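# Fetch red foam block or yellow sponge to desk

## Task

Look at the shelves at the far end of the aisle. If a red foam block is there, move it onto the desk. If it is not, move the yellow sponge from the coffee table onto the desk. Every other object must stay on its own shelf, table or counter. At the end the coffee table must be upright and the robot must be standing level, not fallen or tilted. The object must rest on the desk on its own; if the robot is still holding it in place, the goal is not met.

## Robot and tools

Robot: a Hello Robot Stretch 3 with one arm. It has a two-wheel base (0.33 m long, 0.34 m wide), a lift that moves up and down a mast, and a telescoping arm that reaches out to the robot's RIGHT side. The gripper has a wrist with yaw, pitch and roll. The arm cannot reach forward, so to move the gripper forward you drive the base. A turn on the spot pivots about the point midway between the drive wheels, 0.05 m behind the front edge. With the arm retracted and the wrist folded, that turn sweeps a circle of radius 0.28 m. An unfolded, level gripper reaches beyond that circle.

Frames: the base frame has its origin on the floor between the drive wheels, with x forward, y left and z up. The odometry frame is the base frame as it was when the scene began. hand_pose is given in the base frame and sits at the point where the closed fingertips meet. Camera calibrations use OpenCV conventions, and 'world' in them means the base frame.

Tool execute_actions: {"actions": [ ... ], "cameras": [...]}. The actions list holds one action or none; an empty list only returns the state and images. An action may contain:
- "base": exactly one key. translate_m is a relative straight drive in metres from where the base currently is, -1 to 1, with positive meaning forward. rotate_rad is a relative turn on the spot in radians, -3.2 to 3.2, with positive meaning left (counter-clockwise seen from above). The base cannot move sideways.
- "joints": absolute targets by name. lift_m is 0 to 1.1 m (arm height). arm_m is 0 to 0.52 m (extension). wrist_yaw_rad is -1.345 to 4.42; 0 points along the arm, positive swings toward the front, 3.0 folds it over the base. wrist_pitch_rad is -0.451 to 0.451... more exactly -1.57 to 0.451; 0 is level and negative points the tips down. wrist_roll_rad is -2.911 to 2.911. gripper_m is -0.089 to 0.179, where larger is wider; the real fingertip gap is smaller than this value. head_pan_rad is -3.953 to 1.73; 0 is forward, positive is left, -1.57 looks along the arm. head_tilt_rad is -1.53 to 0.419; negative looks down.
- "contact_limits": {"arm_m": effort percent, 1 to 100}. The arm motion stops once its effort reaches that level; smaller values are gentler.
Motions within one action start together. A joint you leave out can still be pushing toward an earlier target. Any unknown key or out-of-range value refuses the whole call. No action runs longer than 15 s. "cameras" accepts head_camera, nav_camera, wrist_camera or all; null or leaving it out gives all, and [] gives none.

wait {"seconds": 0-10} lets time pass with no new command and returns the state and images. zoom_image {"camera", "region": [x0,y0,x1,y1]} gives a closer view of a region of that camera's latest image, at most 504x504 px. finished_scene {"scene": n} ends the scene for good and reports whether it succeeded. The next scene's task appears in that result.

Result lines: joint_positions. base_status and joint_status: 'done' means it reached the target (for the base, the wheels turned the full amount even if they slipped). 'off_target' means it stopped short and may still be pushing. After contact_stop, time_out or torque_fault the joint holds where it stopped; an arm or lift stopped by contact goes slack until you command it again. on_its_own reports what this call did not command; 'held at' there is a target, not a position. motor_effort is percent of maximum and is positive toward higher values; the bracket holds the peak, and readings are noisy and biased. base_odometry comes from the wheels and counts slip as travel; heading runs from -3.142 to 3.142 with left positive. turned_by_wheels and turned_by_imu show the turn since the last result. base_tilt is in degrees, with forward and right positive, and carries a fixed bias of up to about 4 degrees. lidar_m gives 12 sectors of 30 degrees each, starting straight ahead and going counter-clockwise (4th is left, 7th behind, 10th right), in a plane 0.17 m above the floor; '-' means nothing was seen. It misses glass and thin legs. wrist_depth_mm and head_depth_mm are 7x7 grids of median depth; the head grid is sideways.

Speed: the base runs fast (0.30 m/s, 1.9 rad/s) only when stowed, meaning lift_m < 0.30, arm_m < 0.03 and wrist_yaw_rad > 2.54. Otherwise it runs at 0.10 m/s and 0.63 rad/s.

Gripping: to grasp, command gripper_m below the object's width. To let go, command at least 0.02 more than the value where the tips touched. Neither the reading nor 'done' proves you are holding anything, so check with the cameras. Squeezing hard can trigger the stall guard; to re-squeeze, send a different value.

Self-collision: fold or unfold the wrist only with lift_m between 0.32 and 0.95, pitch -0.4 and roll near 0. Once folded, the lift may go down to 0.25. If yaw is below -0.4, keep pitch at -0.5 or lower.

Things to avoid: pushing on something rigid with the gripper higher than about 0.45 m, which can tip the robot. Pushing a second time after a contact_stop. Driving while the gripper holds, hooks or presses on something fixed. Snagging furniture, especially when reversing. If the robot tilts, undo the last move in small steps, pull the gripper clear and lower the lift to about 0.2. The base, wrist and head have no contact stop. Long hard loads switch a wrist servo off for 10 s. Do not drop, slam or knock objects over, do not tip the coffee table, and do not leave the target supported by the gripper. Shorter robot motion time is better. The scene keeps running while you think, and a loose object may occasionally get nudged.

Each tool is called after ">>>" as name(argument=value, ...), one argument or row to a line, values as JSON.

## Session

>>> execute_actions(
  actions=[
    {"joints":{"head_pan_rad":-1.3,"head_tilt_rad":-0.4}},
  ],
  cameras=["nav_camera"],
)

>>> execute_actions(
  actions=[
    {"joints":{"head_pan_rad":1.3}},
  ],
  cameras=["nav_camera"],
)

>>> execute_actions(
  actions=[
    {"joints":{"head_pan_rad":-3.4}},
  ],
  cameras=["nav_camera"],
)

Scene clock: 1.20 s.
base_odometry: x=+0.000 y=+0.000 heading=+0.000 (m, m, rad; odometry frame)
turned_by_wheels: +0.000 (rad since the last result)
turned_by_imu: +0.000 (rad since the last result)
base_tilt: forward=+0.8 right=+0.6 (deg)
lidar_m: 1.50 1.64 1.26 1.24 1.60 2.27 2.24 1.52 1.35 1.65 1.36 1.52
head_depth_mm: 1357 1444 1315 1685 1843 1652 1350 / 1396 1509 1345 1754 1911 1655 1349 / 1462 1566 1359 1866 1971 1667 1358 / 1505 1640 1378 1912 1935 1664 1361 / 1575 1715 1405 2042 2086 1676 1372 / 1655 1787 1902 2166 2172 1687 1375 / 1712 1882 2039 2223 2189 1700 1382
base_status: not commanded
joint_positions: lift_m=+0.303 arm_m=+0.002 wrist_yaw_rad=+2.807 wrist_pitch_rad=-0.439 wrist_roll_rad=-0.018 gripper_m=+0.037 head_pan_rad=-1.293 head_tilt_rad=-0.395
joint_status: all done
motor_effort: left_wheel=+0(1) right_wheel=-1(1) lift_m=+24(23) arm_m=+0(0) wrist_yaw_rad=+1(1) wrist_pitch_rad=+4(4) wrist_roll_rad=+0(0) gripper_m=+0(1) head_pan_rad=-1(30) head_tilt_rad=-1(18) (%)
hand_pose: x=+0.0515 y=+0.0628 z=+0.3113 quat_wxyz=(+0.267, +0.700, +0.040, +0.661) (m; base frame)
wrist_depth_mm: - - - - - - - / - - - - - - - / - 982 959 979 974 - - / 697 752 763 749 744 753 752 / 607 - 604 609 645 623 629 / 518 - - 517 - 520 528 / 463 - - 449 450 446 442
pictures: nav_camera (sideways: a quarter turn counterclockwise sets it upright)
camera_calibration (this result's frames):
nav_camera: T_world_to_cam=[[0.0676461, -0.342915, 0.936927, -1.17624], [-0.969044, -0.24607, -0.0200966, 0.084417], [0.237441, -0.906564, -0.348946, 0.416569], [0, 0, 0, 1]] pos_world=[0.0624615, -0.00493264, 1.24911]
Images, in order (width x height): nav_camera 672x504.

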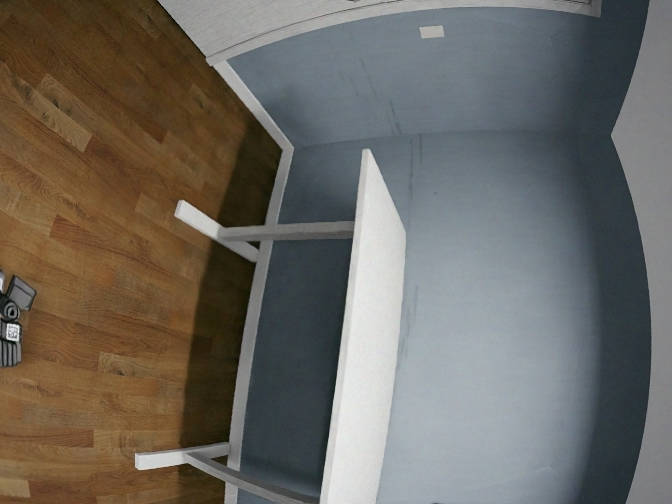

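Scene clock: 2.90 s.
base_odometry: x=+0.000 y=+0.000 heading=+0.000 (m, m, rad; odometry frame)
turned_by_wheels: +0.000 (rad since the last result)
turned_by_imu: +0.000 (rad since the last result)
base_tilt: forward=+0.7 right=+0.7 (deg)
lidar_m: 1.50 1.64 1.26 1.24 1.60 2.27 2.24 1.52 1.35 1.65 1.36 1.52
head_depth_mm: 2776 2986 3186 2941 2109 1651 1349 / 1942 2092 2326 2543 2126 1645 1352 / 1065 1145 1247 1367 1518 1611 1358 / 1051 1130 1226 1335 1467 1585 1362 / 1036 1114 1204 1314 1441 1572 1370 / 1023 1123 2948 2884 2168 1683 1384 / 2562 2745 2969 3074 2201 1697 1381
base_status: not commanded
joint_positions: lift_m=+0.303 arm_m=+0.002 wrist_yaw_rad=+2.807 wrist_pitch_rad=-0.439 wrist_roll_rad=-0.018 gripper_m=+0.037 head_pan_rad=+1.293 head_tilt_rad=-0.395
joint_status: all done
motor_effort: left_wheel=+0(0) right_wheel=-1(1) lift_m=+23(23) arm_m=+0(0) wrist_yaw_rad=+1(1) wrist_pitch_rad=+4(4) wrist_roll_rad=+0(0) gripper_m=+0(1) head_pan_rad=+2(31) head_tilt_rad=-2(2) (%)
hand_pose: x=+0.0515 y=+0.0628 z=+0.3113 quat_wxyz=(+0.267, +0.700, +0.040, +0.661) (m; base frame)
wrist_depth_mm: - - - - - - - / - - - - - - - / - 966 982 996 945 - 990 / 717 757 748 780 768 758 777 / 606 - 625 621 635 611 611 / 516 - - 529 - 521 516 / 456 - - 448 440 453 453
pictures: nav_camera (sideways: a quarter turn counterclockwise sets it upright)
camera_calibration (this result's frames):
nav_camera: T_world_to_cam=[[0.123607, 0.327152, 0.936853, -1.17649], [0.952934, -0.302513, -0.0200903, 0.0726847], [0.276837, 0.895242, -0.349147, 0.41659], [0, 0, 0, 1]] pos_world=[-0.0391695, 0.0339288, 1.2491]
Images, in order (width x height): nav_camera 672x504.

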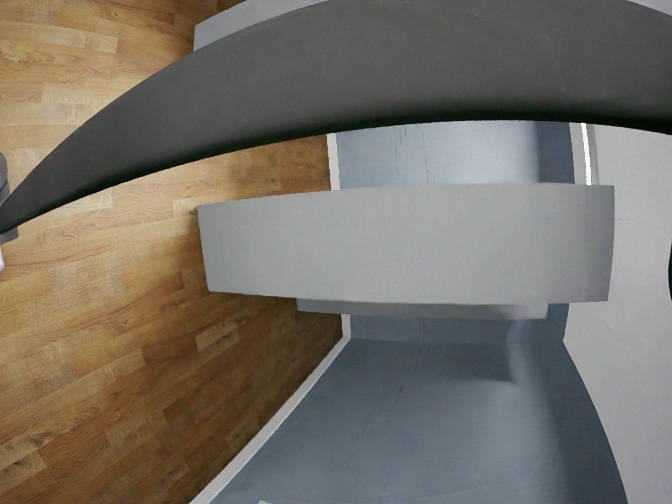

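Scene clock: 5.43 s.
base_odometry: x=+0.000 y=+0.000 heading=+0.000 (m, m, rad; odometry frame)
turned_by_wheels: +0.000 (rad since the last result)
turned_by_imu: +0.000 (rad since the last result)
base_tilt: forward=+0.7 right=+0.7 (deg)
lidar_m: 1.50 1.64 1.26 1.24 1.59 2.27 2.24 1.52 1.35 1.65 1.36 1.52
head_depth_mm: 1995 2148 2352 2526 2105 1638 1346 / 1968 2125 2321 2523 2117 1656 1353 / 1937 2091 2269 2481 2116 1653 1358 / 1926 2069 2242 2452 2127 1668 1367 / 1898 2030 2211 2419 2170 1675 1375 / 1873 2006 2163 2392 2178 1678 1372 / 1850 1994 2131 2337 2176 1688 1390
base_status: not commanded
joint_positions: lift_m=+0.303 arm_m=+0.002 wrist_yaw_rad=+2.807 wrist_pitch_rad=-0.439 wrist_roll_rad=-0.018 gripper_m=+0.037 head_pan_rad=-3.393 head_tilt_rad=-0.395
joint_status: all done
motor_effort: left_wheel=+0(0) right_wheel=-1(1) lift_m=+24(24) arm_m=+0(0) wrist_yaw_rad=+0(0) wrist_pitch_rad=+4(4) wrist_roll_rad=+0(0) gripper_m=+0(0) head_pan_rad=-2(33) head_tilt_rad=-2(2) (%)
hand_pose: x=+0.0515 y=+0.0628 z=+0.3113 quat_wxyz=(+0.267, +0.700, +0.040, +0.661) (m; base frame)
wrist_depth_mm: - - - - - - - / - - - - - - - / - - 976 979 993 - 964 / 715 757 748 750 734 743 762 / 625 - 625 612 644 601 638 / 519 - - 521 - 521 511 / 454 - - 447 447 442 443
pictures: nav_camera (sideways: a quarter turn counterclockwise sets it upright)
camera_calibration (this result's frames):
nav_camera: T_world_to_cam=[[-0.330524, 0.114821, 0.936787, -1.17363], [0.276818, 0.960713, -0.0200848, 0.0768018], [-0.902289, 0.252681, -0.349323, 0.424012], [0, 0, 0, 1]] pos_world=[-0.0265913, -0.0461668, 1.2491]
Images, in order (width x height): nav_camera 672x504.

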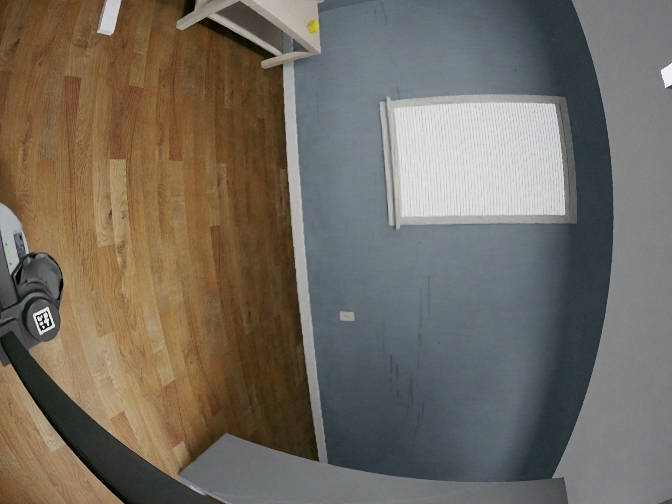

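>>> execute_actions(
  actions=[
    {"base":{"rotate_rad":2.0},"joints":{"head_pan_rad":-0.3,"head_tilt_rad":-0.5}},
  ],
  cameras=["nav_camera"],
)

>>> execute_actions(
  actions=[
    {"base":{"translate_m":0.6}},
  ],
  cameras=["nav_camera"],
)

Scene clock: 12.83 s.
base_odometry: x=+0.000 y=+0.000 heading=+2.000 (m, m, rad; odometry frame)
turned_by_wheels: +2.000 (rad since the last result)
turned_by_imu: +2.026 (rad since the last result)
base_tilt: forward=+0.7 right=+0.8 (deg)
lidar_m: 1.41 2.31 2.24 1.52 1.54 1.66 1.36 1.55 1.49 1.59 1.28 1.24
head_depth_mm: 989 1082 1186 1317 1470 1509 1270 / 2576 2760 1258 1403 1547 1508 1268 / 2667 2902 3158 2480 1887 1523 1275 / 2683 2900 3057 2451 1894 1534 1278 / 1878 2004 2207 2058 1883 1538 1286 / 1862 1419 1835 1587 1742 1534 1298 / 1158 1260 1404 1592 1810 1549 1293
base_status: done
joint_positions: lift_m=+0.303 arm_m=+0.002 wrist_yaw_rad=+2.807 wrist_pitch_rad=-0.439 wrist_roll_rad=-0.018 gripper_m=+0.037 head_pan_rad=-0.307 head_tilt_rad=-0.494
joint_status: all done
motor_effort: left_wheel=-1(4) right_wheel=+2(6) lift_m=+24(23) arm_m=+0(0) wrist_yaw_rad=+1(1) wrist_pitch_rad=+4(4) wrist_roll_rad=+0(0) gripper_m=-1(0) head_pan_rad=+3(29) head_tilt_rad=-2(8) (%)
hand_pose: x=+0.0515 y=+0.0627 z=+0.3113 quat_wxyz=(+0.267, +0.700, +0.040, +0.661) (m; base frame)
wrist_depth_mm: - - - - - - - / - - - - - - - / - - 975 - 977 970 968 / 712 748 734 770 752 754 774 / 613 - 618 609 632 610 626 / 513 - - 528 - 518 526 / 458 - - 449 445 453 446
pictures: nav_camera (sideways: a quarter turn counterclockwise sets it upright)
camera_calibration (this result's frames):
nav_camera: T_world_to_cam=[[0.409973, -0.160517, 0.897862, -1.12735], [-0.331846, -0.943179, -0.017094, 0.0766186], [0.849588, -0.290944, -0.439945, 0.531255], [0, 0, 0, 1]] pos_world=[0.0362624, 0.0458713, 1.24724]
Images, in order (width x height): nav_camera 672x504.

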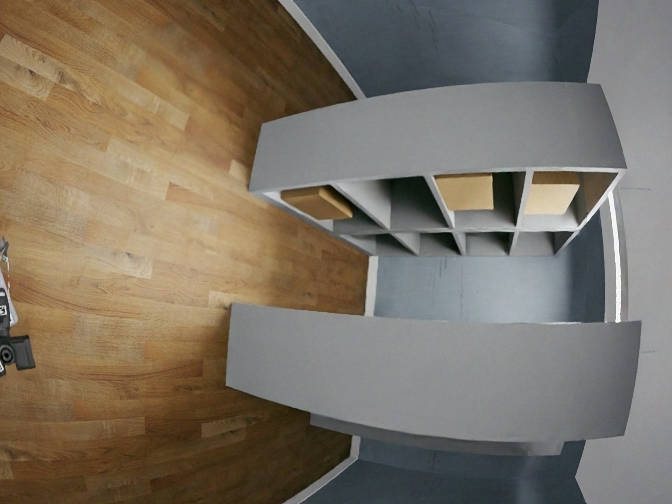

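Scene clock: 20.10 s.
base_odometry: x=-0.250 y=+0.546 heading=+2.000 (m, m, rad; odometry frame)
turned_by_wheels: +0.000 (rad since the last result)
turned_by_imu: -0.001 (rad since the last result)
base_tilt: forward=+0.7 right=+0.7 (deg)
lidar_m: 0.81 1.06 1.93 2.01 2.22 1.75 1.96 1.87 1.83 1.01 0.78 1.19
head_depth_mm: 2110 2309 2518 2431 1834 1501 1267 / 2160 2345 2598 2480 1871 1515 1271 / 2197 2394 2595 2435 1885 1515 1273 / 1393 1473 1687 1709 1709 1515 1276 / 1362 991 1681 1485 1209 1226 1267 / 973 737 794 876 1009 1175 1293 / 650 716 799 908 1048 1236 1294
base_status: done
joint_positions: lift_m=+0.303 arm_m=+0.002 wrist_yaw_rad=+2.807 wrist_pitch_rad=-0.439 wrist_roll_rad=-0.018 gripper_m=+0.037 head_pan_rad=-0.307 head_tilt_rad=-0.494
joint_status: not commanded
motor_effort: left_wheel=-1(3) right_wheel=+1(6) lift_m=+23(23) arm_m=+0(0) wrist_yaw_rad=+0(1) wrist_pitch_rad=+4(4) wrist_roll_rad=+0(0) gripper_m=-1(0) head_pan_rad=+2(4) head_tilt_rad=-2(3) (%)
hand_pose: x=+0.0515 y=+0.0627 z=+0.3113 quat_wxyz=(+0.267, +0.700, +0.040, +0.661) (m; base frame)
wrist_depth_mm: - - - - - - - / - - - - - - - / - 991 973 939 969 978 - / 734 750 746 756 761 772 766 / 614 - 626 614 644 611 616 / 519 - - 515 - 514 515 / 463 - - 455 455 449 447
pictures: nav_camera (sideways: a quarter turn counterclockwise sets it upright)
camera_calibration (this result's frames):
nav_camera: T_world_to_cam=[[0.410197, -0.160583, 0.897748, -1.12721], [-0.33184, -0.943181, -0.0170859, 0.0766081], [0.849483, -0.2909, -0.440178, 0.531558], [0, 0, 0, 1]] pos_world=[0.0362484, 0.0458759, 1.24724]
Images, in order (width x height): nav_camera 672x504.

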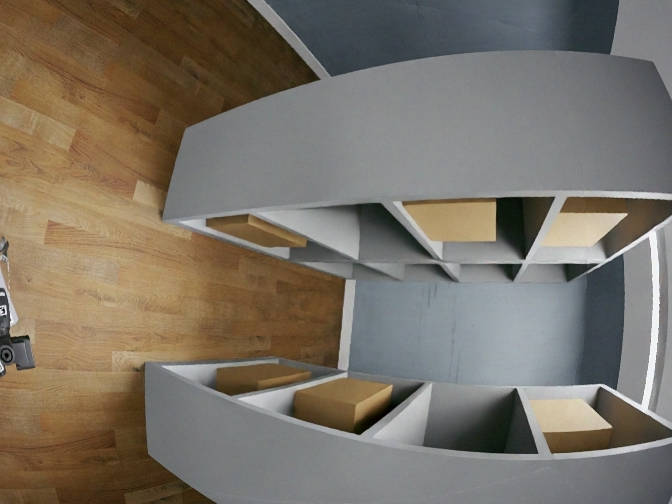

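>>> execute_actions(
  actions=[
    {"base":{"rotate_rad":-0.45},"joints":{"head_pan_rad":0}},
  ],
  cameras=[],
)

>>> execute_actions(
  actions=[
    {"base":{"translate_m":0.5}},
  ],
  cameras=["nav_camera"],
)

Scene clock: 23.77 s.
base_odometry: x=-0.250 y=+0.546 heading=+1.550 (m, m, rad; odometry frame)
turned_by_wheels: -0.450 (rad since the last result)
turned_by_imu: -0.455 (rad since the last result)
base_tilt: forward=+0.8 right=+0.7 (deg)
lidar_m: 1.06 0.81 1.96 1.93 2.07 1.76 1.76 1.96 1.84 1.83 0.95 0.78
head_depth_mm: 1332 1395 1357 1236 1226 1356 1186 / 2159 2351 2573 2354 1802 1517 1269 / 2190 2395 2628 2467 1895 1522 1274 / 2215 2402 2648 2482 1888 1520 1279 / 2150 1943 1708 1883 1733 1507 1287 / 1350 1161 1664 1506 1225 1297 1238 / 1346 866 871 861 938 1091 1240
base_status: done
joint_positions: lift_m=+0.303 arm_m=+0.002 wrist_yaw_rad=+2.807 wrist_pitch_rad=-0.439 wrist_roll_rad=-0.018 gripper_m=+0.037 head_pan_rad=-0.007 head_tilt_rad=-0.494
joint_status: all done
motor_effort: left_wheel=+2(5) right_wheel=-3(6) lift_m=+23(23) arm_m=+0(1) wrist_yaw_rad=+1(2) wrist_pitch_rad=+4(4) wrist_roll_rad=+0(0) gripper_m=-1(1) head_pan_rad=+2(16) head_tilt_rad=-3(1) (%)
hand_pose: x=+0.0515 y=+0.0627 z=+0.3113 quat_wxyz=(+0.267, +0.700, +0.040, +0.661) (m; base frame)
wrist_depth_mm: - - - - - - 681 / - - - - - - 703 / - 995 945 947 989 948 727 / 728 749 743 757 750 778 698 / 620 - 620 623 629 614 618 / 516 - - 524 - 523 514 / 458 - - 445 445 446 448
pictures: none
No camera images: the call's "cameras" was empty. Leave "cameras" out to get every camera's image.

Scene clock: 30.03 s.
base_odometry: x=-0.239 y=+1.046 heading=+1.550 (m, m, rad; odometry frame)
turned_by_wheels: +0.000 (rad since the last result)
turned_by_imu: -0.001 (rad since the last result)
base_tilt: forward=+0.7 right=+0.7 (deg)
lidar_m: 0.93 0.39 0.38 1.88 2.01 2.21 2.23 2.42 1.91 0.67 0.38 0.69
head_depth_mm: 1737 1885 2084 2223 1377 1389 1219 / 1742 1910 2106 2274 1861 1514 1273 / 1760 1926 2116 2280 1887 1521 1275 / 1771 1942 2126 2304 1892 1526 1279 / 1746 1834 2031 1644 1514 1492 1271 / 963 1038 1084 1269 1139 1072 1058 / 941 1002 760 1284 1138 913 783
base_status: done
joint_positions: lift_m=+0.303 arm_m=+0.002 wrist_yaw_rad=+2.807 wrist_pitch_rad=-0.439 wrist_roll_rad=-0.018 gripper_m=+0.037 head_pan_rad=-0.007 head_tilt_rad=-0.494
joint_status: not commanded
motor_effort: left_wheel=+2(5) right_wheel=-3(4) lift_m=+23(24) arm_m=-1(0) wrist_yaw_rad=+1(1) wrist_pitch_rad=+4(4) wrist_roll_rad=+0(0) gripper_m=+1(1) head_pan_rad=+2(2) head_tilt_rad=-2(1) (%)
hand_pose: x=+0.0515 y=+0.0627 z=+0.3113 quat_wxyz=(+0.267, +0.700, +0.040, +0.661) (m; base frame)
wrist_depth_mm: - - - - 455 497 493 / - - - - 473 524 445 / - 981 973 957 484 572 490 / 720 750 746 756 550 581 559 / 606 - 634 598 546 568 588 / 508 - - 524 - 523 524 / 461 - - 449 449 445 455
pictures: nav_camera (sideways: a quarter turn counterclockwise sets it upright)
camera_calibration (this result's frames):
nav_camera: T_world_to_cam=[[0.439427, -0.0321925, 0.897701, -1.12732], [-0.0382979, -0.99912, -0.0170826, 0.0748131], [0.897461, -0.0268735, -0.440274, 0.53139], [0, 0, 0, 1]] pos_world=[0.0213391, 0.0527363, 1.24723]
Images, in order (width x height): nav_camera 672x504.

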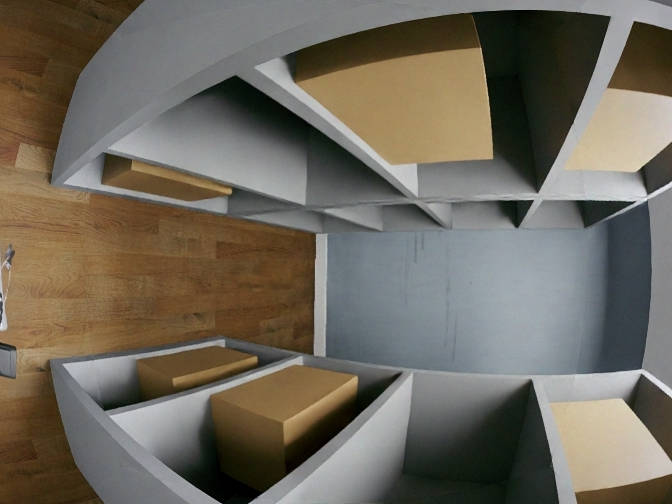

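End lies right of centre a bit.

>>> execute_actions(
  actions=[
    {"base":{"rotate_rad":-0.12}},
  ],
  cameras=[],
)

>>> execute_actions(
  actions=[
    {"base":{"translate_m":0.6}},
  ],
  cameras=["nav_camera"],
)

Scene clock: 32.80 s.
base_odometry: x=-0.239 y=+1.046 heading=+1.430 (m, m, rad; odometry frame)
turned_by_wheels: -0.120 (rad since the last result)
turned_by_imu: -0.121 (rad since the last result)
base_tilt: forward=+0.7 right=+0.8 (deg)
lidar_m: 1.15 0.54 0.38 1.88 1.94 2.21 2.24 2.42 1.97 1.88 0.39 0.68
head_depth_mm: 930 1009 1044 1023 988 1047 1065 / 1789 1928 2115 2256 1433 1431 1254 / 1776 1935 2137 2321 1879 1517 1282 / 1762 1928 2131 2307 1893 1525 1281 / 1767 1920 2128 2294 1908 1530 1286 / 1731 1848 2001 1652 1442 1473 1246 / 1678 1036 1093 1221 1141 997 977
base_status: done
joint_positions: lift_m=+0.303 arm_m=+0.002 wrist_yaw_rad=+2.807 wrist_pitch_rad=-0.439 wrist_roll_rad=-0.018 gripper_m=+0.037 head_pan_rad=-0.007 head_tilt_rad=-0.494
joint_status: not commanded
motor_effort: left_wheel=+2(5) right_wheel=-3(7) lift_m=+24(24) arm_m=-1(1) wrist_yaw_rad=+0(0) wrist_pitch_rad=+4(4) wrist_roll_rad=+0(0) gripper_m=+0(0) head_pan_rad=+3(2) head_tilt_rad=-2(2) (%)
hand_pose: x=+0.0515 y=+0.0627 z=+0.3113 quat_wxyz=(+0.267, +0.700, +0.040, +0.661) (m; base frame)
wrist_depth_mm: - - - 699 399 539 485 / - - - 742 447 514 534 / - 984 993 840 513 559 597 / 714 748 761 733 562 593 660 / 600 - 617 621 571 618 618 / 518 - - 516 - 515 524 / 458 - - 447 449 446 450
pictures: none
No camera images: the call's "cameras" was empty. Leave "cameras" out to get every camera's image.

Scene clock: 40.07 s.
base_odometry: x=-0.155 y=+1.640 heading=+1.430 (m, m, rad; odometry frame)
turned_by_wheels: +0.000 (rad since the last result)
turned_by_imu: -0.001 (rad since the last result)
base_tilt: forward=+0.7 right=+0.7 (deg)
lidar_m: 1.48 0.60 0.35 0.34 0.35 0.46 2.78 0.44 0.45 0.31 0.32 0.43
head_depth_mm: 1263 1377 1527 1704 1835 1509 1212 / 1256 1376 1516 1709 1826 1513 1275 / 1250 1369 1508 1693 1825 1517 1272 / 1243 1366 1516 1680 1829 1523 1281 / 1241 1366 1503 1672 1837 1533 1285 / 1243 1358 1476 1588 1738 1495 1263 / 1209 1289 1418 1504 1141 1342 942
base_status: done
joint_positions: lift_m=+0.303 arm_m=+0.002 wrist_yaw_rad=+2.807 wrist_pitch_rad=-0.439 wrist_roll_rad=-0.018 gripper_m=+0.037 head_pan_rad=-0.007 head_tilt_rad=-0.494
joint_status: not commanded
motor_effort: left_wheel=+1(6) right_wheel=-3(4) lift_m=+23(23) arm_m=+0(0) wrist_yaw_rad=+0(0) wrist_pitch_rad=+4(4) wrist_roll_rad=+0(0) gripper_m=-1(0) head_pan_rad=+2(3) head_tilt_rad=-1(2) (%)
hand_pose: x=+0.0515 y=+0.0627 z=+0.3113 quat_wxyz=(+0.267, +0.700, +0.040, +0.661) (m; base frame)
wrist_depth_mm: - 472 469 469 750 569 475 / - 341 371 403 449 605 512 / - 376 406 444 736 603 770 / 545 421 448 490 570 621 690 / 513 - 486 537 592 615 609 / 437 - - 526 - 520 523 / 450 - - 454 448 453 445
pictures: nav_camera (sideways: a quarter turn counterclockwise sets it upright)
camera_calibration (this result's frames):
nav_camera: T_world_to_cam=[[0.439458, -0.0321869, 0.897686, -1.1273], [-0.0382852, -0.999121, -0.0170815, 0.0748117], [0.897447, -0.0268615, -0.440304, 0.531429], [0, 0, 0, 1]] pos_world=[0.0213366, 0.0527365, 1.24723]
Images, in order (width x height): nav_camera 672x504.

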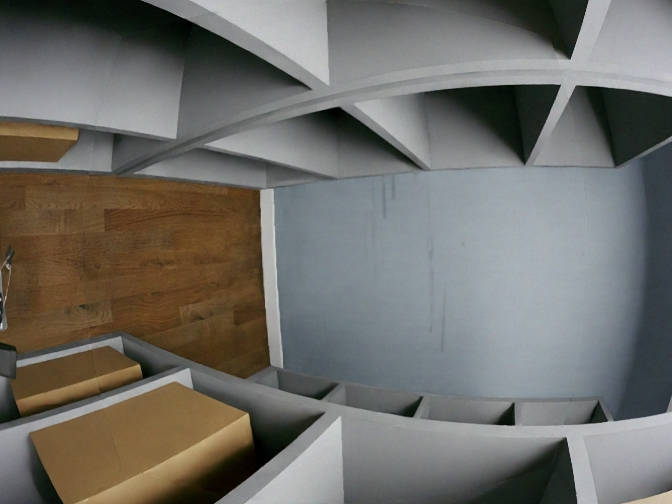

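>>> execute_actions(
  actions=[
    {"base":{"rotate_rad":0.04}},
  ],
  cameras=[],
)

>>> execute_actions(
  actions=[
    {"base":{"translate_m":0.8},"joints":{"head_tilt_rad":-0.7,"head_pan_rad":-1.4}},
  ],
  cameras=["nav_camera"],
)

>>> execute_actions(
  actions=[
    {"joints":{"head_pan_rad":1.1}},
  ],
  cameras=["nav_camera"],
)

Scene clock: 43.43 s.
base_odometry: x=-0.155 y=+1.640 heading=+1.470 (m, m, rad; odometry frame)
turned_by_wheels: +0.040 (rad since the last result)
turned_by_imu: +0.041 (rad since the last result)
base_tilt: forward=+0.6 right=+0.7 (deg)
lidar_m: 1.48 0.60 0.35 0.34 0.35 0.46 2.84 0.44 0.47 0.31 0.32 0.45
head_depth_mm: 1246 1364 1505 1684 1798 1509 1262 / 1250 1360 1505 1682 1799 1508 1274 / 1246 1363 1500 1690 1827 1516 1273 / 1246 1365 1513 1682 1828 1526 1281 / 1247 1367 1513 1688 1812 1534 1285 / 1237 1339 1477 1546 1684 1456 1247 / 1209 1304 1058 1510 1140 944 889
base_status: done
joint_positions: lift_m=+0.303 arm_m=+0.002 wrist_yaw_rad=+2.807 wrist_pitch_rad=-0.439 wrist_roll_rad=-0.018 gripper_m=+0.037 head_pan_rad=-0.007 head_tilt_rad=-0.494
joint_status: not commanded
motor_effort: left_wheel=-1(3) right_wheel=+2(4) lift_m=+24(23) arm_m=+0(0) wrist_yaw_rad=+0(1) wrist_pitch_rad=+4(4) wrist_roll_rad=+0(0) gripper_m=+0(1) head_pan_rad=+4(2) head_tilt_rad=-1(2) (%)
hand_pose: x=+0.0515 y=+0.0627 z=+0.3113 quat_wxyz=(+0.267, +0.700, +0.040, +0.661) (m; base frame)
wrist_depth_mm: - 475 466 473 730 589 468 / - 343 371 397 436 618 497 / - 377 400 434 495 630 575 / 522 421 445 494 584 604 668 / 479 - 490 538 575 612 621 / 451 - - 521 - 522 523 / 459 - - 447 447 450 446
pictures: none
No camera images: the call's "cameras" was empty. Leave "cameras" out to get every camera's image.

Scene clock: 52.70 s.
base_odometry: x=-0.075 y=+2.436 heading=+1.470 (m, m, rad; odometry frame)
turned_by_wheels: +0.000 (rad since the last result)
turned_by_imu: -0.002 (rad since the last result)
base_tilt: forward=+0.7 right=+0.8 (deg)
lidar_m: 0.70 0.72 0.79 0.71 0.40 0.62 1.17 0.48 0.39 0.78 0.98 0.72
head_depth_mm: 981 777 1239 1066 1162 1251 1131 / 997 785 1282 1100 1458 1324 1156 / 1011 794 1302 1109 1479 1328 1164 / 1027 804 1320 1117 1479 1343 1168 / 1046 806 1341 1125 1485 1352 1169 / 1062 876 1373 1167 1495 1349 1178 / 1081 886 1267 1216 1407 1362 1187
base_status: done
joint_positions: lift_m=+0.303 arm_m=+0.002 wrist_yaw_rad=+2.807 wrist_pitch_rad=-0.439 wrist_roll_rad=-0.018 gripper_m=+0.037 head_pan_rad=-1.393 head_tilt_rad=-0.691
joint_status: all done
motor_effort: left_wheel=-1(4) right_wheel=+1(6) lift_m=+24(23) arm_m=+0(1) wrist_yaw_rad=+0(0) wrist_pitch_rad=+4(4) wrist_roll_rad=+0(0) gripper_m=+0(1) head_pan_rad=-2(28) head_tilt_rad=-2(12) (%)
hand_pose: x=+0.0515 y=+0.0627 z=+0.3113 quat_wxyz=(+0.267, +0.700, +0.040, +0.661) (m; base frame)
wrist_depth_mm: - 669 727 783 832 774 563 / - 698 767 819 928 774 591 / - 768 801 804 788 775 603 / 346 616 629 624 624 623 621 / 392 - 524 537 577 583 613 / 435 - - 520 - 518 519 / 456 - - 447 446 453 453
pictures: nav_camera (sideways: a quarter turn counterclockwise sets it upright)
camera_calibration (this result's frames):
nav_camera: T_world_to_cam=[[0.0787834, -0.602555, 0.79418, -0.990131], [-0.989606, -0.143414, -0.0106399, 0.0722249], [0.120307, -0.785086, -0.60759, 0.753824], [0, 0, 0, 1]] pos_world=[0.0587897, 0.00556654, 1.24513]
Images, in order (width x height): nav_camera 672x504.

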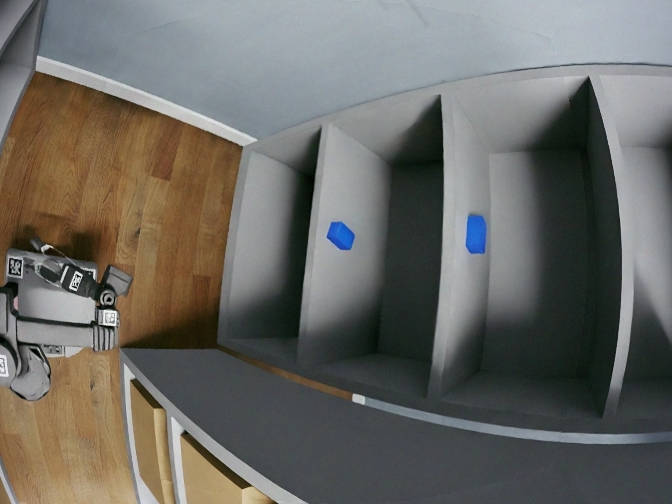

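Scene clock: 54.37 s.
base_odometry: x=-0.075 y=+2.436 heading=+1.470 (m, m, rad; odometry frame)
turned_by_wheels: +0.000 (rad since the last result)
turned_by_imu: +0.000 (rad since the last result)
base_tilt: forward=+0.8 right=+0.7 (deg)
lidar_m: 0.70 0.72 0.78 0.71 0.40 0.62 1.17 0.48 0.39 0.78 0.98 0.72
head_depth_mm: 774 739 546 988 908 1197 1155 / 795 747 550 480 911 830 1132 / 752 756 555 466 918 799 1108 / 716 761 560 442 921 784 1077 / 683 735 565 445 886 789 730 / 654 708 568 447 865 794 705 / 625 684 575 450 392 800 694
base_status: not commanded
joint_positions: lift_m=+0.303 arm_m=+0.002 wrist_yaw_rad=+2.807 wrist_pitch_rad=-0.439 wrist_roll_rad=-0.018 gripper_m=+0.037 head_pan_rad=+1.093 head_tilt_rad=-0.691
joint_status: all done
motor_effort: left_wheel=-1(1) right_wheel=+1(1) lift_m=+24(23) arm_m=+0(0) wrist_yaw_rad=+1(0) wrist_pitch_rad=+4(4) wrist_roll_rad=+0(0) gripper_m=+0(1) head_pan_rad=+2(31) head_tilt_rad=-3(3) (%)
hand_pose: x=+0.0515 y=+0.0627 z=+0.3113 quat_wxyz=(+0.267, +0.700, +0.040, +0.661) (m; base frame)
wrist_depth_mm: - 668 731 757 834 772 577 / - 723 783 857 930 771 584 / - 763 798 804 801 768 601 / 352 618 629 617 612 626 635 / 392 - 516 529 575 601 589 / 430 - - 512 - 525 516 / 457 - - 446 453 449 443
pictures: nav_camera (sideways: a quarter turn counterclockwise sets it upright)
camera_calibration (this result's frames):
nav_camera: T_world_to_cam=[[0.305045, 0.525572, 0.79418, -0.991511], [0.871727, -0.489877, -0.0106399, 0.0608708], [0.383458, 0.695553, -0.60759, 0.752218], [0, 0, 0, 1]] pos_world=[-0.0390514, 0.0277224, 1.24513]
Images, in order (width x height): nav_camera 672x504.

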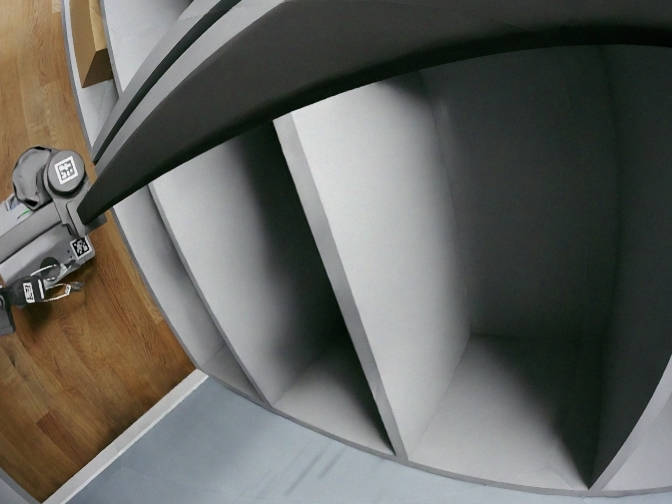

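>>> execute_actions(
  actions=[
    {"base":{"translate_m":0.3},"joints":{"head_pan_rad":1.7,"head_tilt_rad":-0.9}},
  ],
  cameras=["nav_camera"],
)

>>> execute_actions(
  actions=[
    {"joints":{"head_pan_rad":-1.9}},
  ],
  cameras=["nav_camera"],
)

Scene clock: 61.40 s.
base_odometry: x=-0.044 y=+2.734 heading=+1.470 (m, m, rad; odometry frame)
turned_by_wheels: +0.000 (rad since the last result)
turned_by_imu: -0.001 (rad since the last result)
base_tilt: forward=+0.8 right=+0.7 (deg)
lidar_m: 0.40 0.41 0.50 0.76 0.69 0.58 1.46 0.63 0.80 1.21 0.56 0.41
head_depth_mm: 604 488 409 874 799 1113 1095 / 609 492 412 877 802 1134 1105 / 615 495 415 886 805 1157 1123 / 622 500 418 906 809 1166 - / 628 503 420 912 825 - - / 632 507 433 - - 1191 - / 642 526 - - - 1192 1143
base_status: done
joint_positions: lift_m=+0.303 arm_m=+0.002 wrist_yaw_rad=+2.807 wrist_pitch_rad=-0.439 wrist_roll_rad=-0.018 gripper_m=+0.037 head_pan_rad=+1.693 head_tilt_rad=-0.888
joint_status: all done
motor_effort: left_wheel=-1(4) right_wheel=+1(6) lift_m=+24(23) arm_m=-1(0) wrist_yaw_rad=+1(1) wrist_pitch_rad=+4(4) wrist_roll_rad=+0(0) gripper_m=+1(2) head_pan_rad=+2(23) head_tilt_rad=-3(15) (%)
hand_pose: x=+0.0515 y=+0.0627 z=+0.3113 quat_wxyz=(+0.267, +0.700, +0.040, +0.661) (m; base frame)
wrist_depth_mm: - 672 724 788 587 410 346 / - 731 769 841 630 431 352 / - 762 790 805 656 464 366 / 595 620 615 622 597 499 368 / 509 - 518 517 561 511 376 / 436 - - 514 - 492 387 / 450 - - 451 443 450 384
pictures: nav_camera (sideways: a quarter turn counterclockwise sets it upright)
camera_calibration (this result's frames):
nav_camera: T_world_to_cam=[[-0.0627119, 0.748725, 0.659908, -0.814274], [0.99622, 0.0867788, -0.00378621, 0.0511867], [-0.0601008, 0.657176, -0.751337, 0.941892], [0, 0, 0, 1]] pos_world=[-0.0454495, -0.0137636, 1.24522]
Images, in order (width x height): nav_camera 672x504.

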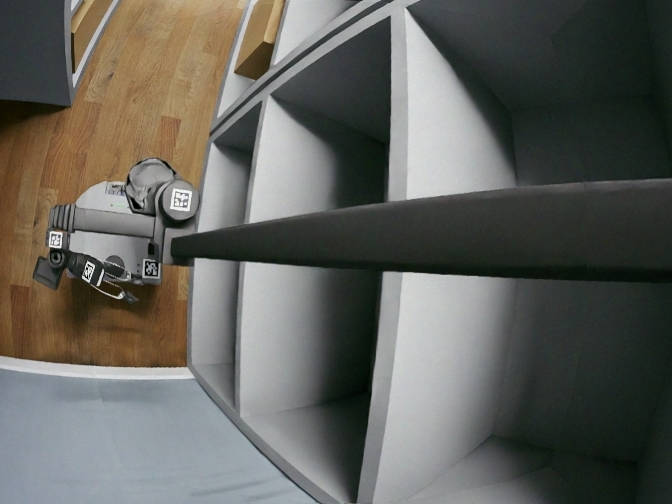

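Scene clock: 63.50 s.
base_odometry: x=-0.044 y=+2.734 heading=+1.470 (m, m, rad; odometry frame)
turned_by_wheels: +0.000 (rad since the last result)
turned_by_imu: +0.000 (rad since the last result)
base_tilt: forward=+0.7 right=+0.7 (deg)
lidar_m: 0.40 0.41 0.49 0.76 0.69 0.58 1.46 0.63 0.80 1.21 0.56 0.41
head_depth_mm: 820 924 1043 1166 1299 1216 1106 / 898 1015 1144 1417 1369 1223 1144 / 1099 1209 1146 1485 1376 1226 - / 1168 1273 1101 1484 1391 1232 - / 702 1250 1085 1497 1384 1241 1104 / 705 1233 1062 1482 1377 1246 1123 / 687 1210 1098 1457 1367 1250 1126
base_status: not commanded
joint_positions: lift_m=+0.303 arm_m=+0.002 wrist_yaw_rad=+2.807 wrist_pitch_rad=-0.439 wrist_roll_rad=-0.018 gripper_m=+0.037 head_pan_rad=-1.893 head_tilt_rad=-0.889
joint_status: all done
motor_effort: left_wheel=-1(1) right_wheel=+1(1) lift_m=+23(23) arm_m=-1(1) wrist_yaw_rad=+0(1) wrist_pitch_rad=+4(4) wrist_roll_rad=+0(0) gripper_m=-1(0) head_pan_rad=-2(28) head_tilt_rad=-3(3) (%)
hand_pose: x=+0.0515 y=+0.0627 z=+0.3113 quat_wxyz=(+0.267, +0.700, +0.040, +0.661) (m; base frame)
wrist_depth_mm: - 679 714 776 586 404 344 / - 713 782 854 618 436 353 / - 786 794 818 662 458 359 / 587 621 630 623 600 507 370 / 505 - 508 528 565 512 371 / 437 - - 528 - 491 390 / 452 - - 449 449 450 380
pictures: nav_camera (sideways: a quarter turn counterclockwise sets it upright)
camera_calibration (this result's frames):
nav_camera: T_world_to_cam=[[-0.265231, -0.703256, 0.659609, -0.812649], [-0.936823, 0.349783, -0.00377212, 0.06296], [-0.228067, -0.618937, -0.7516, 0.943258], [0, 0, 0, 1]] pos_world=[0.0585685, -0.00970483, 1.24522]
Images, in order (width x height): nav_camera 672x504.

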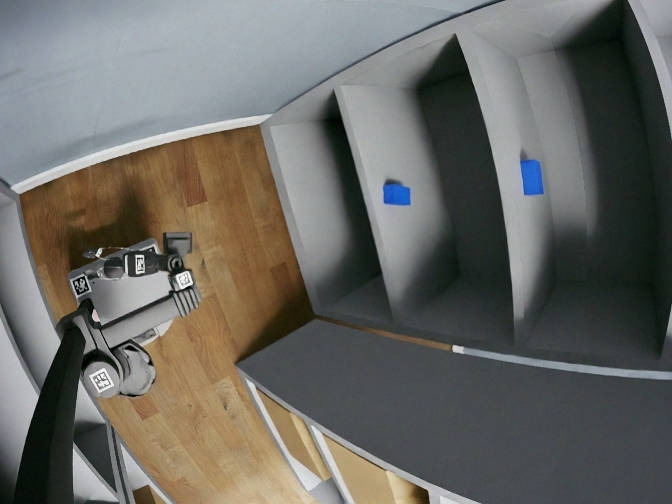

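No red. Back out.

>>> execute_actions(
  actions=[
    {"base":{"translate_m":-1.0},"joints":{"lift_m":0.28,"head_pan_rad":-3.1,"head_tilt_rad":-0.6}},
  ],
  cameras=[],
)

>>> execute_actions(
  actions=[
    {"base":{"translate_m":-0.4}},
  ],
  cameras=["nav_camera"],
)

Scene clock: 73.83 s.
base_odometry: x=-0.145 y=+1.739 heading=+1.470 (m, m, rad; odometry frame)
turned_by_wheels: +0.000 (rad since the last result)
turned_by_imu: +0.003 (rad since the last result)
base_tilt: forward=+0.7 right=+0.7 (deg)
lidar_m: 1.39 0.52 0.35 0.34 0.35 0.53 2.94 0.52 0.32 0.31 0.32 0.45
head_depth_mm: 2878 3100 2749 2072 1658 1388 1193 / 2785 3167 2783 2081 1669 1396 1200 / 2789 3211 2784 2102 1678 1399 1208 / 2813 3228 2834 2109 1681 1409 1211 / 2829 3237 2865 2132 1696 1415 1212 / 2855 3257 2852 2153 1710 1419 1166 / 2865 3272 2911 2164 1720 782 789
base_status: done
joint_positions: lift_m=+0.280 arm_m=+0.002 wrist_yaw_rad=+2.807 wrist_pitch_rad=-0.439 wrist_roll_rad=-0.018 gripper_m=+0.037 head_pan_rad=-3.093 head_tilt_rad=-0.605
joint_status: all done
motor_effort: left_wheel=-1(8) right_wheel=+1(6) lift_m=+17(22) arm_m=-1(0) wrist_yaw_rad=+0(0) wrist_pitch_rad=+4(4) wrist_roll_rad=+0(0) gripper_m=+1(1) head_pan_rad=-3(33) head_tilt_rad=+2(15) (%)
hand_pose: x=+0.0515 y=+0.0627 z=+0.2882 quat_wxyz=(+0.267, +0.700, +0.040, +0.661) (m; base frame)
wrist_depth_mm: - 345 356 380 694 479 446 / - 344 371 395 737 499 - / - 379 406 437 707 529 761 / 376 416 451 491 577 572 656 / 422 - 482 529 564 580 584 / 432 - - 491 - 494 497 / - - - 421 431 424 428
pictures: none
No camera images: the call's "cameras" was empty. Leave "cameras" out to get every camera's image.

Scene clock: 76.83 s.
base_odometry: x=-0.185 y=+1.341 heading=+1.470 (m, m, rad; odometry frame)
turned_by_wheels: +0.000 (rad since the last result)
turned_by_imu: +0.001 (rad since the last result)
base_tilt: forward=+0.8 right=+0.7 (deg)
lidar_m: 1.77 0.48 0.37 0.32 1.98 2.50 2.54 2.58 1.92 0.29 0.43 0.44
head_depth_mm: 2498 2748 2620 2057 1654 1391 1199 / 2436 2751 2649 2077 1662 1398 1198 / 2481 2854 2804 2105 1681 1399 1204 / 2467 2843 2838 2105 1688 1408 1204 / 2492 2867 2869 2128 1704 1412 1211 / 2475 2889 2874 2150 1711 1418 1217 / 2485 2848 2778 2170 1713 1430 1223
base_status: done
joint_positions: lift_m=+0.280 arm_m=+0.002 wrist_yaw_rad=+2.807 wrist_pitch_rad=-0.440 wrist_roll_rad=-0.018 gripper_m=+0.037 head_pan_rad=-3.093 head_tilt_rad=-0.605
joint_status: not commanded
motor_effort: left_wheel=-1(9) right_wheel=+1(7) lift_m=+16(18) arm_m=+0(0) wrist_yaw_rad=+0(1) wrist_pitch_rad=+4(4) wrist_roll_rad=+0(0) gripper_m=+0(0) head_pan_rad=-3(3) head_tilt_rad=+1(1) (%)
hand_pose: x=+0.0515 y=+0.0627 z=+0.2882 quat_wxyz=(+0.267, +0.700, +0.040, +0.661) (m; base frame)
wrist_depth_mm: - 326 710 478 408 437 480 / - - 806 443 444 476 650 / - 865 676 493 489 534 678 / 681 722 524 540 541 592 632 / 597 - 482 532 563 584 585 / 486 - - 491 - 492 483 / - - - 429 430 421 422
pictures: nav_camera (sideways: a quarter turn counterclockwise sets it upright)
camera_calibration (this result's frames):
nav_camera: T_world_to_cam=[[-0.536982, 0.00301246, 0.843588, -1.05079], [-0.0156442, 0.999786, -0.0135285, 0.0700457], [-0.843449, -0.0204619, -0.53682, 0.667632], [0, 0, 0, 1]] pos_world=[-0.000047078, -0.0532043, 1.24578]
Images, in order (width x height): nav_camera 672x504.

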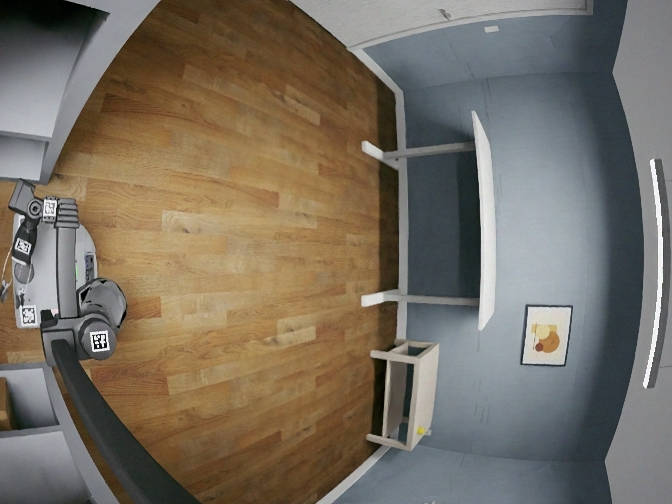

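>>> execute_actions(
  actions=[
    {"base":{"translate_m":-0.6}},
  ],
  cameras=[],
)

>>> execute_actions(
  actions=[
    {"base":{"rotate_rad":-0.6}},
  ],
  cameras=[],
)

>>> execute_actions(
  actions=[
    {"base":{"translate_m":-1.0}},
  ],
  cameras=[],
)

>>> execute_actions(
  actions=[
    {"base":{"rotate_rad":-0.97},"joints":{"head_pan_rad":-1.57,"head_tilt_rad":-0.7,"lift_m":0.7}},
  ],
  cameras=["nav_camera"],
)

Scene clock: 84.50 s.
base_odometry: x=-0.246 y=+0.744 heading=+1.470 (m, m, rad; odometry frame)
turned_by_wheels: +0.000 (rad since the last result)
turned_by_imu: +0.002 (rad since the last result)
base_tilt: forward=+0.7 right=+0.6 (deg)
lidar_m: 1.22 0.63 0.77 1.91 1.98 1.94 1.95 2.14 1.91 1.85 0.75 0.60
head_depth_mm: 1962 2227 2459 2068 1658 1387 1193 / 1925 2198 2415 2084 1675 1391 1200 / 1933 2257 2488 2095 1676 1404 1206 / 1970 2263 2515 2127 1692 1410 1208 / 1980 2270 2500 2139 1701 1413 1210 / 1999 2307 2526 2146 1714 1419 1220 / 1996 2312 2533 2156 1719 1426 1221
base_status: done
joint_positions: lift_m=+0.280 arm_m=+0.002 wrist_yaw_rad=+2.807 wrist_pitch_rad=-0.440 wrist_roll_rad=-0.018 gripper_m=+0.037 head_pan_rad=-3.093 head_tilt_rad=-0.605
joint_status: not commanded
motor_effort: left_wheel=-1(8) right_wheel=+1(7) lift_m=+18(18) arm_m=+0(0) wrist_yaw_rad=+0(0) wrist_pitch_rad=+4(4) wrist_roll_rad=+0(0) gripper_m=+0(1) head_pan_rad=-3(2) head_tilt_rad=+2(2) (%)
hand_pose: x=+0.0515 y=+0.0627 z=+0.2881 quat_wxyz=(+0.267, +0.700, +0.040, +0.661) (m; base frame)
wrist_depth_mm: - - - - - 616 492 / - - - - - 639 539 / - 913 905 952 895 662 636 / 672 726 720 725 716 651 647 / 577 - 588 579 605 578 595 / 489 - - 485 - 493 492 / - - - 423 426 423 421
pictures: none
No camera images: the call's "cameras" was empty. Leave "cameras" out to get every camera's image.

Scene clock: 85.97 s.
base_odometry: x=-0.246 y=+0.744 heading=+0.870 (m, m, rad; odometry frame)
turned_by_wheels: -0.600 (rad since the last result)
turned_by_imu: -0.605 (rad since the last result)
base_tilt: forward=+0.7 right=+0.6 (deg)
lidar_m: 0.60 0.95 0.63 0.71 1.91 1.95 1.94 1.94 2.14 1.94 1.85 0.81
head_depth_mm: 2182 2363 2500 2069 1653 1388 1193 / 2441 2618 2608 2076 1667 1394 1200 / 2499 2637 2583 2104 1674 1401 1205 / 2354 2524 2464 2107 1686 1408 1210 / 2225 2418 2189 2132 1697 1420 1212 / 2124 2311 2514 2143 1710 1420 1222 / 2019 2196 2406 2105 1713 1429 1224
base_status: done
joint_positions: lift_m=+0.280 arm_m=+0.002 wrist_yaw_rad=+2.807 wrist_pitch_rad=-0.440 wrist_roll_rad=-0.018 gripper_m=+0.037 head_pan_rad=-3.093 head_tilt_rad=-0.605
joint_status: not commanded
motor_effort: left_wheel=+1(7) right_wheel=-2(9) lift_m=+18(17) arm_m=+0(0) wrist_yaw_rad=+0(1) wrist_pitch_rad=+4(4) wrist_roll_rad=+0(0) gripper_m=-1(1) head_pan_rad=+0(3) head_tilt_rad=+2(1) (%)
hand_pose: x=+0.0515 y=+0.0627 z=+0.2881 quat_wxyz=(+0.267, +0.700, +0.040, +0.661) (m; base frame)
wrist_depth_mm: - - 837 671 807 - - / - - 953 711 893 - - / - 895 955 803 868 932 943 / 688 696 727 738 721 705 726 / 579 - 603 578 596 592 586 / 482 - - 496 - 481 496 / - - - 422 421 427 428
pictures: none
No camera images: the call's "cameras" was empty. Leave "cameras" out to get every camera's image.

Scene clock: 90.90 s.
base_odometry: x=-0.891 y=-0.020 heading=+0.870 (m, m, rad; odometry frame)
turned_by_wheels: +0.000 (rad since the last result)
turned_by_imu: +0.003 (rad since the last result)
base_tilt: forward=+0.7 right=+0.7 (deg)
lidar_m: 1.61 1.37 2.05 1.44 1.36 1.39 1.41 0.98 1.12 1.84 2.38 2.46
head_depth_mm: 1553 1683 1828 1931 1661 1389 1192 / 1672 1850 2006 1721 1675 1390 1199 / 1607 1785 1825 1547 1682 1394 1202 / 1512 1687 1769 1487 1630 1410 1210 / 1429 1582 1700 1395 1597 1411 1219 / 1357 1497 1641 1402 1460 1426 1215 / 1299 1417 1564 1643 1716 1432 1223
base_status: done
joint_positions: lift_m=+0.280 arm_m=+0.002 wrist_yaw_rad=+2.807 wrist_pitch_rad=-0.440 wrist_roll_rad=-0.018 gripper_m=+0.037 head_pan_rad=-3.093 head_tilt_rad=-0.605
joint_status: not commanded
motor_effort: left_wheel=+1(5) right_wheel=-2(11) lift_m=+17(17) arm_m=+0(0) wrist_yaw_rad=+0(1) wrist_pitch_rad=+4(4) wrist_roll_rad=+0(0) gripper_m=+0(0) head_pan_rad=-3(2) head_tilt_rad=+2(2) (%)
hand_pose: x=+0.0515 y=+0.0627 z=+0.2881 quat_wxyz=(+0.267, +0.700, +0.040, +0.661) (m; base frame)
wrist_depth_mm: - - - - - - - / - - - - - - - / - 927 922 953 931 923 945 / 689 697 719 713 696 724 714 / 580 - 593 580 610 583 593 / 488 - - 486 - 491 492 / - - - 426 417 425 423
pictures: none
No camera images: the call's "cameras" was empty. Leave "cameras" out to get every camera's image.

Scene clock: 95.57 s.
base_odometry: x=-0.891 y=-0.020 heading=-0.100 (m, m, rad; odometry frame)
turned_by_wheels: -0.970 (rad since the last result)
turned_by_imu: -0.981 (rad since the last result)
base_tilt: forward=+0.8 right=+0.7 (deg)
lidar_m: 2.38 2.51 1.60 1.36 1.89 1.40 1.36 1.41 1.58 0.98 1.60 1.85
head_depth_mm: 1311 1480 1537 1333 1507 1318 1210 / 1310 1492 1544 1299 1482 1330 1214 / 1313 1487 1669 1836 1562 1336 1205 / 1315 1482 1709 1876 1575 1337 - / 1283 1432 1709 1851 1579 1346 1193 / 1280 889 1288 1877 1586 1354 1177 / 1276 898 1715 1886 1599 1362 1181
base_status: done
joint_positions: lift_m=+0.700 arm_m=+0.002 wrist_yaw_rad=+2.807 wrist_pitch_rad=-0.440 wrist_roll_rad=-0.018 gripper_m=+0.037 head_pan_rad=-1.577 head_tilt_rad=-0.692
joint_status: all done
motor_effort: left_wheel=+1(7) right_wheel=-2(11) lift_m=+29(31) arm_m=-1(1) wrist_yaw_rad=+1(1) wrist_pitch_rad=+4(4) wrist_roll_rad=+0(0) gripper_m=+0(0) head_pan_rad=+3(30) head_tilt_rad=-2(9) (%)
hand_pose: x=+0.0515 y=+0.0626 z=+0.7075 quat_wxyz=(+0.267, +0.700, +0.040, +0.661) (m; base frame)
wrist_depth_mm: - - - - - - - / - - - - - - - / - - - - - - - / - - - - - - - / - - - - - - - / 996 - 987 994 - - 981 / 858 872 843 845 882 861 867
pictures: nav_camera (sideways: a quarter turn counterclockwise sets it upright)
camera_calibration (this result's frames):
nav_camera: T_world_to_cam=[[-0.0328302, -0.607046, 0.793988, -0.989201], [-0.999138, 0.0401327, -0.0106292, 0.0722692], [-0.0254125, -0.793653, -0.60784, 0.755037], [0, 0, 0, 1]] pos_world=[0.0589186, -0.00415304, 1.24512]
Images, in order (width x height): nav_camera 672x504.

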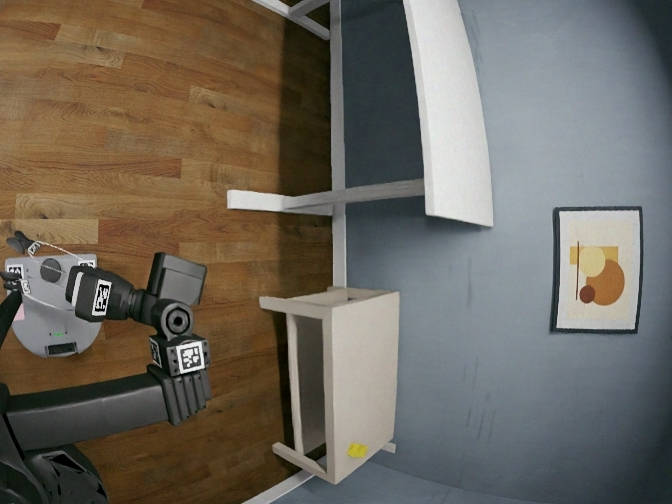

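>>> execute_actions(
  actions=[
    {"base":{"rotate_rad":0.3}},
  ],
  cameras=[],
)

>>> execute_actions(
  actions=[
    {"base":{"translate_m":-0.93},"joints":{"wrist_pitch_rad":-0.4}},
  ],
  cameras=[],
)

>>> execute_actions(
  actions=[
    {"base":{"rotate_rad":-0.3},"joints":{"wrist_yaw_rad":0,"gripper_m":0.15}},
  ],
  cameras=["nav_camera","wrist_camera"],
)

Scene clock: 102.13 s.
base_odometry: x=-0.891 y=-0.020 heading=+0.200 (m, m, rad; odometry frame)
turned_by_wheels: +0.300 (rad since the last result)
turned_by_imu: +0.304 (rad since the last result)
base_tilt: forward=+0.7 right=+0.8 (deg)
lidar_m: 2.39 1.60 1.37 1.37 1.53 1.36 1.36 1.41 0.97 1.12 1.84 2.38
head_depth_mm: 1271 1418 1615 1785 1540 1317 1208 / 1260 1449 1672 1824 1554 1329 1212 / 1285 857 1617 1738 1560 1334 1202 / 1319 866 1808 1895 1559 1337 - / 1356 926 1893 1912 1581 1348 1195 / 1399 938 1965 1923 1592 1356 1176 / 1428 1000 2067 1946 1599 1352 1184
base_status: done
joint_positions: lift_m=+0.700 arm_m=+0.002 wrist_yaw_rad=+2.807 wrist_pitch_rad=-0.440 wrist_roll_rad=-0.018 gripper_m=+0.037 head_pan_rad=-1.577 head_tilt_rad=-0.692
joint_status: not commanded
motor_effort: left_wheel=-1(4) right_wheel=+2(6) lift_m=+29(30) arm_m=+0(0) wrist_yaw_rad=+1(1) wrist_pitch_rad=+4(4) wrist_roll_rad=+0(0) gripper_m=+0(0) head_pan_rad=+3(2) head_tilt_rad=-3(3) (%)
hand_pose: x=+0.0515 y=+0.0626 z=+0.7075 quat_wxyz=(+0.267, +0.700, +0.040, +0.661) (m; base frame)
wrist_depth_mm: - - - - - - - / - - - - - - - / - - - - - - - / - - - - - - - / - - - - - - - / 991 - 990 - - - 989 / 877 854 843 883 839 863 875
pictures: none
No camera images: the call's "cameras" was empty. Leave "cameras" out to get every camera's image.

Scene clock: 112.83 s.
base_odometry: x=-1.802 y=-0.205 heading=+0.200 (m, m, rad; odometry frame)
turned_by_wheels: +0.000 (rad since the last result)
turned_by_imu: +0.003 (rad since the last result)
base_tilt: forward=+0.7 right=+0.6 (deg)
lidar_m: 3.27 1.86 1.78 0.86 0.53 0.48 0.48 0.57 0.68 1.24 0.94 2.51
head_depth_mm: 1018 1140 1303 1212 1030 1238 1206 / 1050 1173 1345 1227 1060 1277 1211 / 1081 1217 1392 1231 1103 1329 1203 / 1112 1260 1422 1240 1297 1339 - / 1150 1311 1466 1248 1368 1347 1194 / 1188 1358 1533 1259 1441 1354 1177 / 1229 1412 1654 1826 1483 1362 1185
base_status: done
joint_positions: lift_m=+0.700 arm_m=+0.002 wrist_yaw_rad=+2.807 wrist_pitch_rad=-0.419 wrist_roll_rad=-0.018 gripper_m=+0.037 head_pan_rad=-1.577 head_tilt_rad=-0.692
joint_status: all done
motor_effort: left_wheel=-1(3) right_wheel=+1(3) lift_m=+30(29) arm_m=-1(1) wrist_yaw_rad=+0(1) wrist_pitch_rad=+6(5) wrist_roll_rad=+0(0) gripper_m=+0(1) head_pan_rad=+2(2) head_tilt_rad=-2(2) (%)
hand_pose: x=+0.0523 y=+0.0651 z=+0.7121 quat_wxyz=(+0.260, +0.700, +0.033, +0.664) (m; base frame)
wrist_depth_mm: - 805 - - - - - / - 829 - - - - - / - 899 - - - - - / - 987 - - - - - / 554 - - - - - - / 584 - - - - - - / 586 748 866 889 871 866 884
pictures: none
No camera images: the call's "cameras" was empty. Leave "cameras" out to get every camera's image.

Scene clock: 115.23 s.
base_odometry: x=-1.802 y=-0.205 heading=-0.100 (m, m, rad; odometry frame)
turned_by_wheels: -0.300 (rad since the last result)
turned_by_imu: -0.303 (rad since the last result)
base_tilt: forward=+0.7 right=+0.6 (deg)
lidar_m: 3.26 2.39 1.79 1.71 0.66 0.49 0.48 0.50 0.69 0.68 0.94 0.97
head_depth_mm: 1050 1187 1363 1532 1505 1323 1210 / 1052 1194 1366 1530 1124 1296 1227 / 1051 1191 1369 1233 1099 1334 - / 1055 1192 1369 1238 1080 1313 1151 / 1057 1189 1373 1249 1085 1306 1172 / 1057 1192 1375 1254 1088 1322 1176 / 1057 1199 1380 1269 1094 1329 1187
base_status: done
joint_positions: lift_m=+0.700 arm_m=+0.002 wrist_yaw_rad=+0.003 wrist_pitch_rad=-0.418 wrist_roll_rad=-0.018 gripper_m=+0.150 head_pan_rad=-1.577 head_tilt_rad=-0.692
joint_status: all done
motor_effort: left_wheel=+2(5) right_wheel=-3(7) lift_m=+29(30) arm_m=+0(1) wrist_yaw_rad=-1(2) wrist_pitch_rad=+5(5) wrist_roll_rad=+0(0) gripper_m=+1(82) head_pan_rad=+2(2) head_tilt_rad=-3(3) (%)
hand_pose: x=-0.0209 y=-0.3711 z=+0.7123 quat_wxyz=(+0.698, +0.149, -0.685, -0.145) (m; base frame)
wrist_depth_mm: 993 951 948 941 898 856 601 / - - - - 956 897 607 / - 896 880 925 - 961 593 / 688 689 678 654 736 960 589 / 676 610 590 579 574 959 580 / 803 - 798 828 832 - 550 / 872 860 841 909 815 820 536
pictures: nav_camera (sideways: a quarter turn counterclockwise sets it upright), wrist_camera
camera_calibration (this result's frames):
nav_camera: T_world_to_cam=[[-0.0328164, -0.607047, 0.793988, -0.989201], [-0.999139, 0.0401101, -0.0106292, 0.0722692], [-0.0253945, -0.793653, -0.60784, 0.755038], [0, 0, 0, 1]] pos_world=[0.0589187, -0.00415183, 1.24512]
wrist_camera: T_world_to_cam=[[-0.997272, -0.0698783, 0.0237985, -0.0600792], [-0.0592825, 0.566016, -0.82226, 0.826515], [0.0439878, -0.821428, -0.568614, 0.264194], [0, 0, 0, 1]] pos_world=[-0.0225388, -0.255002, 0.831265]
Images, in order (width x height): nav_camera 672x504, wrist_camera 644x364.

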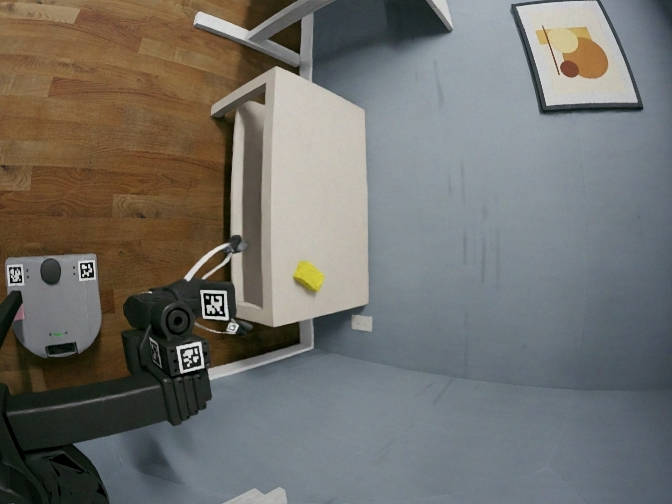

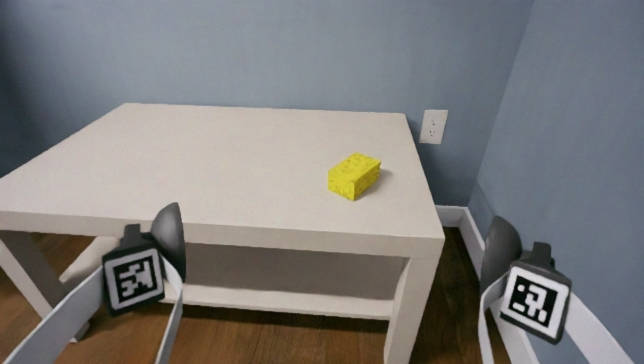

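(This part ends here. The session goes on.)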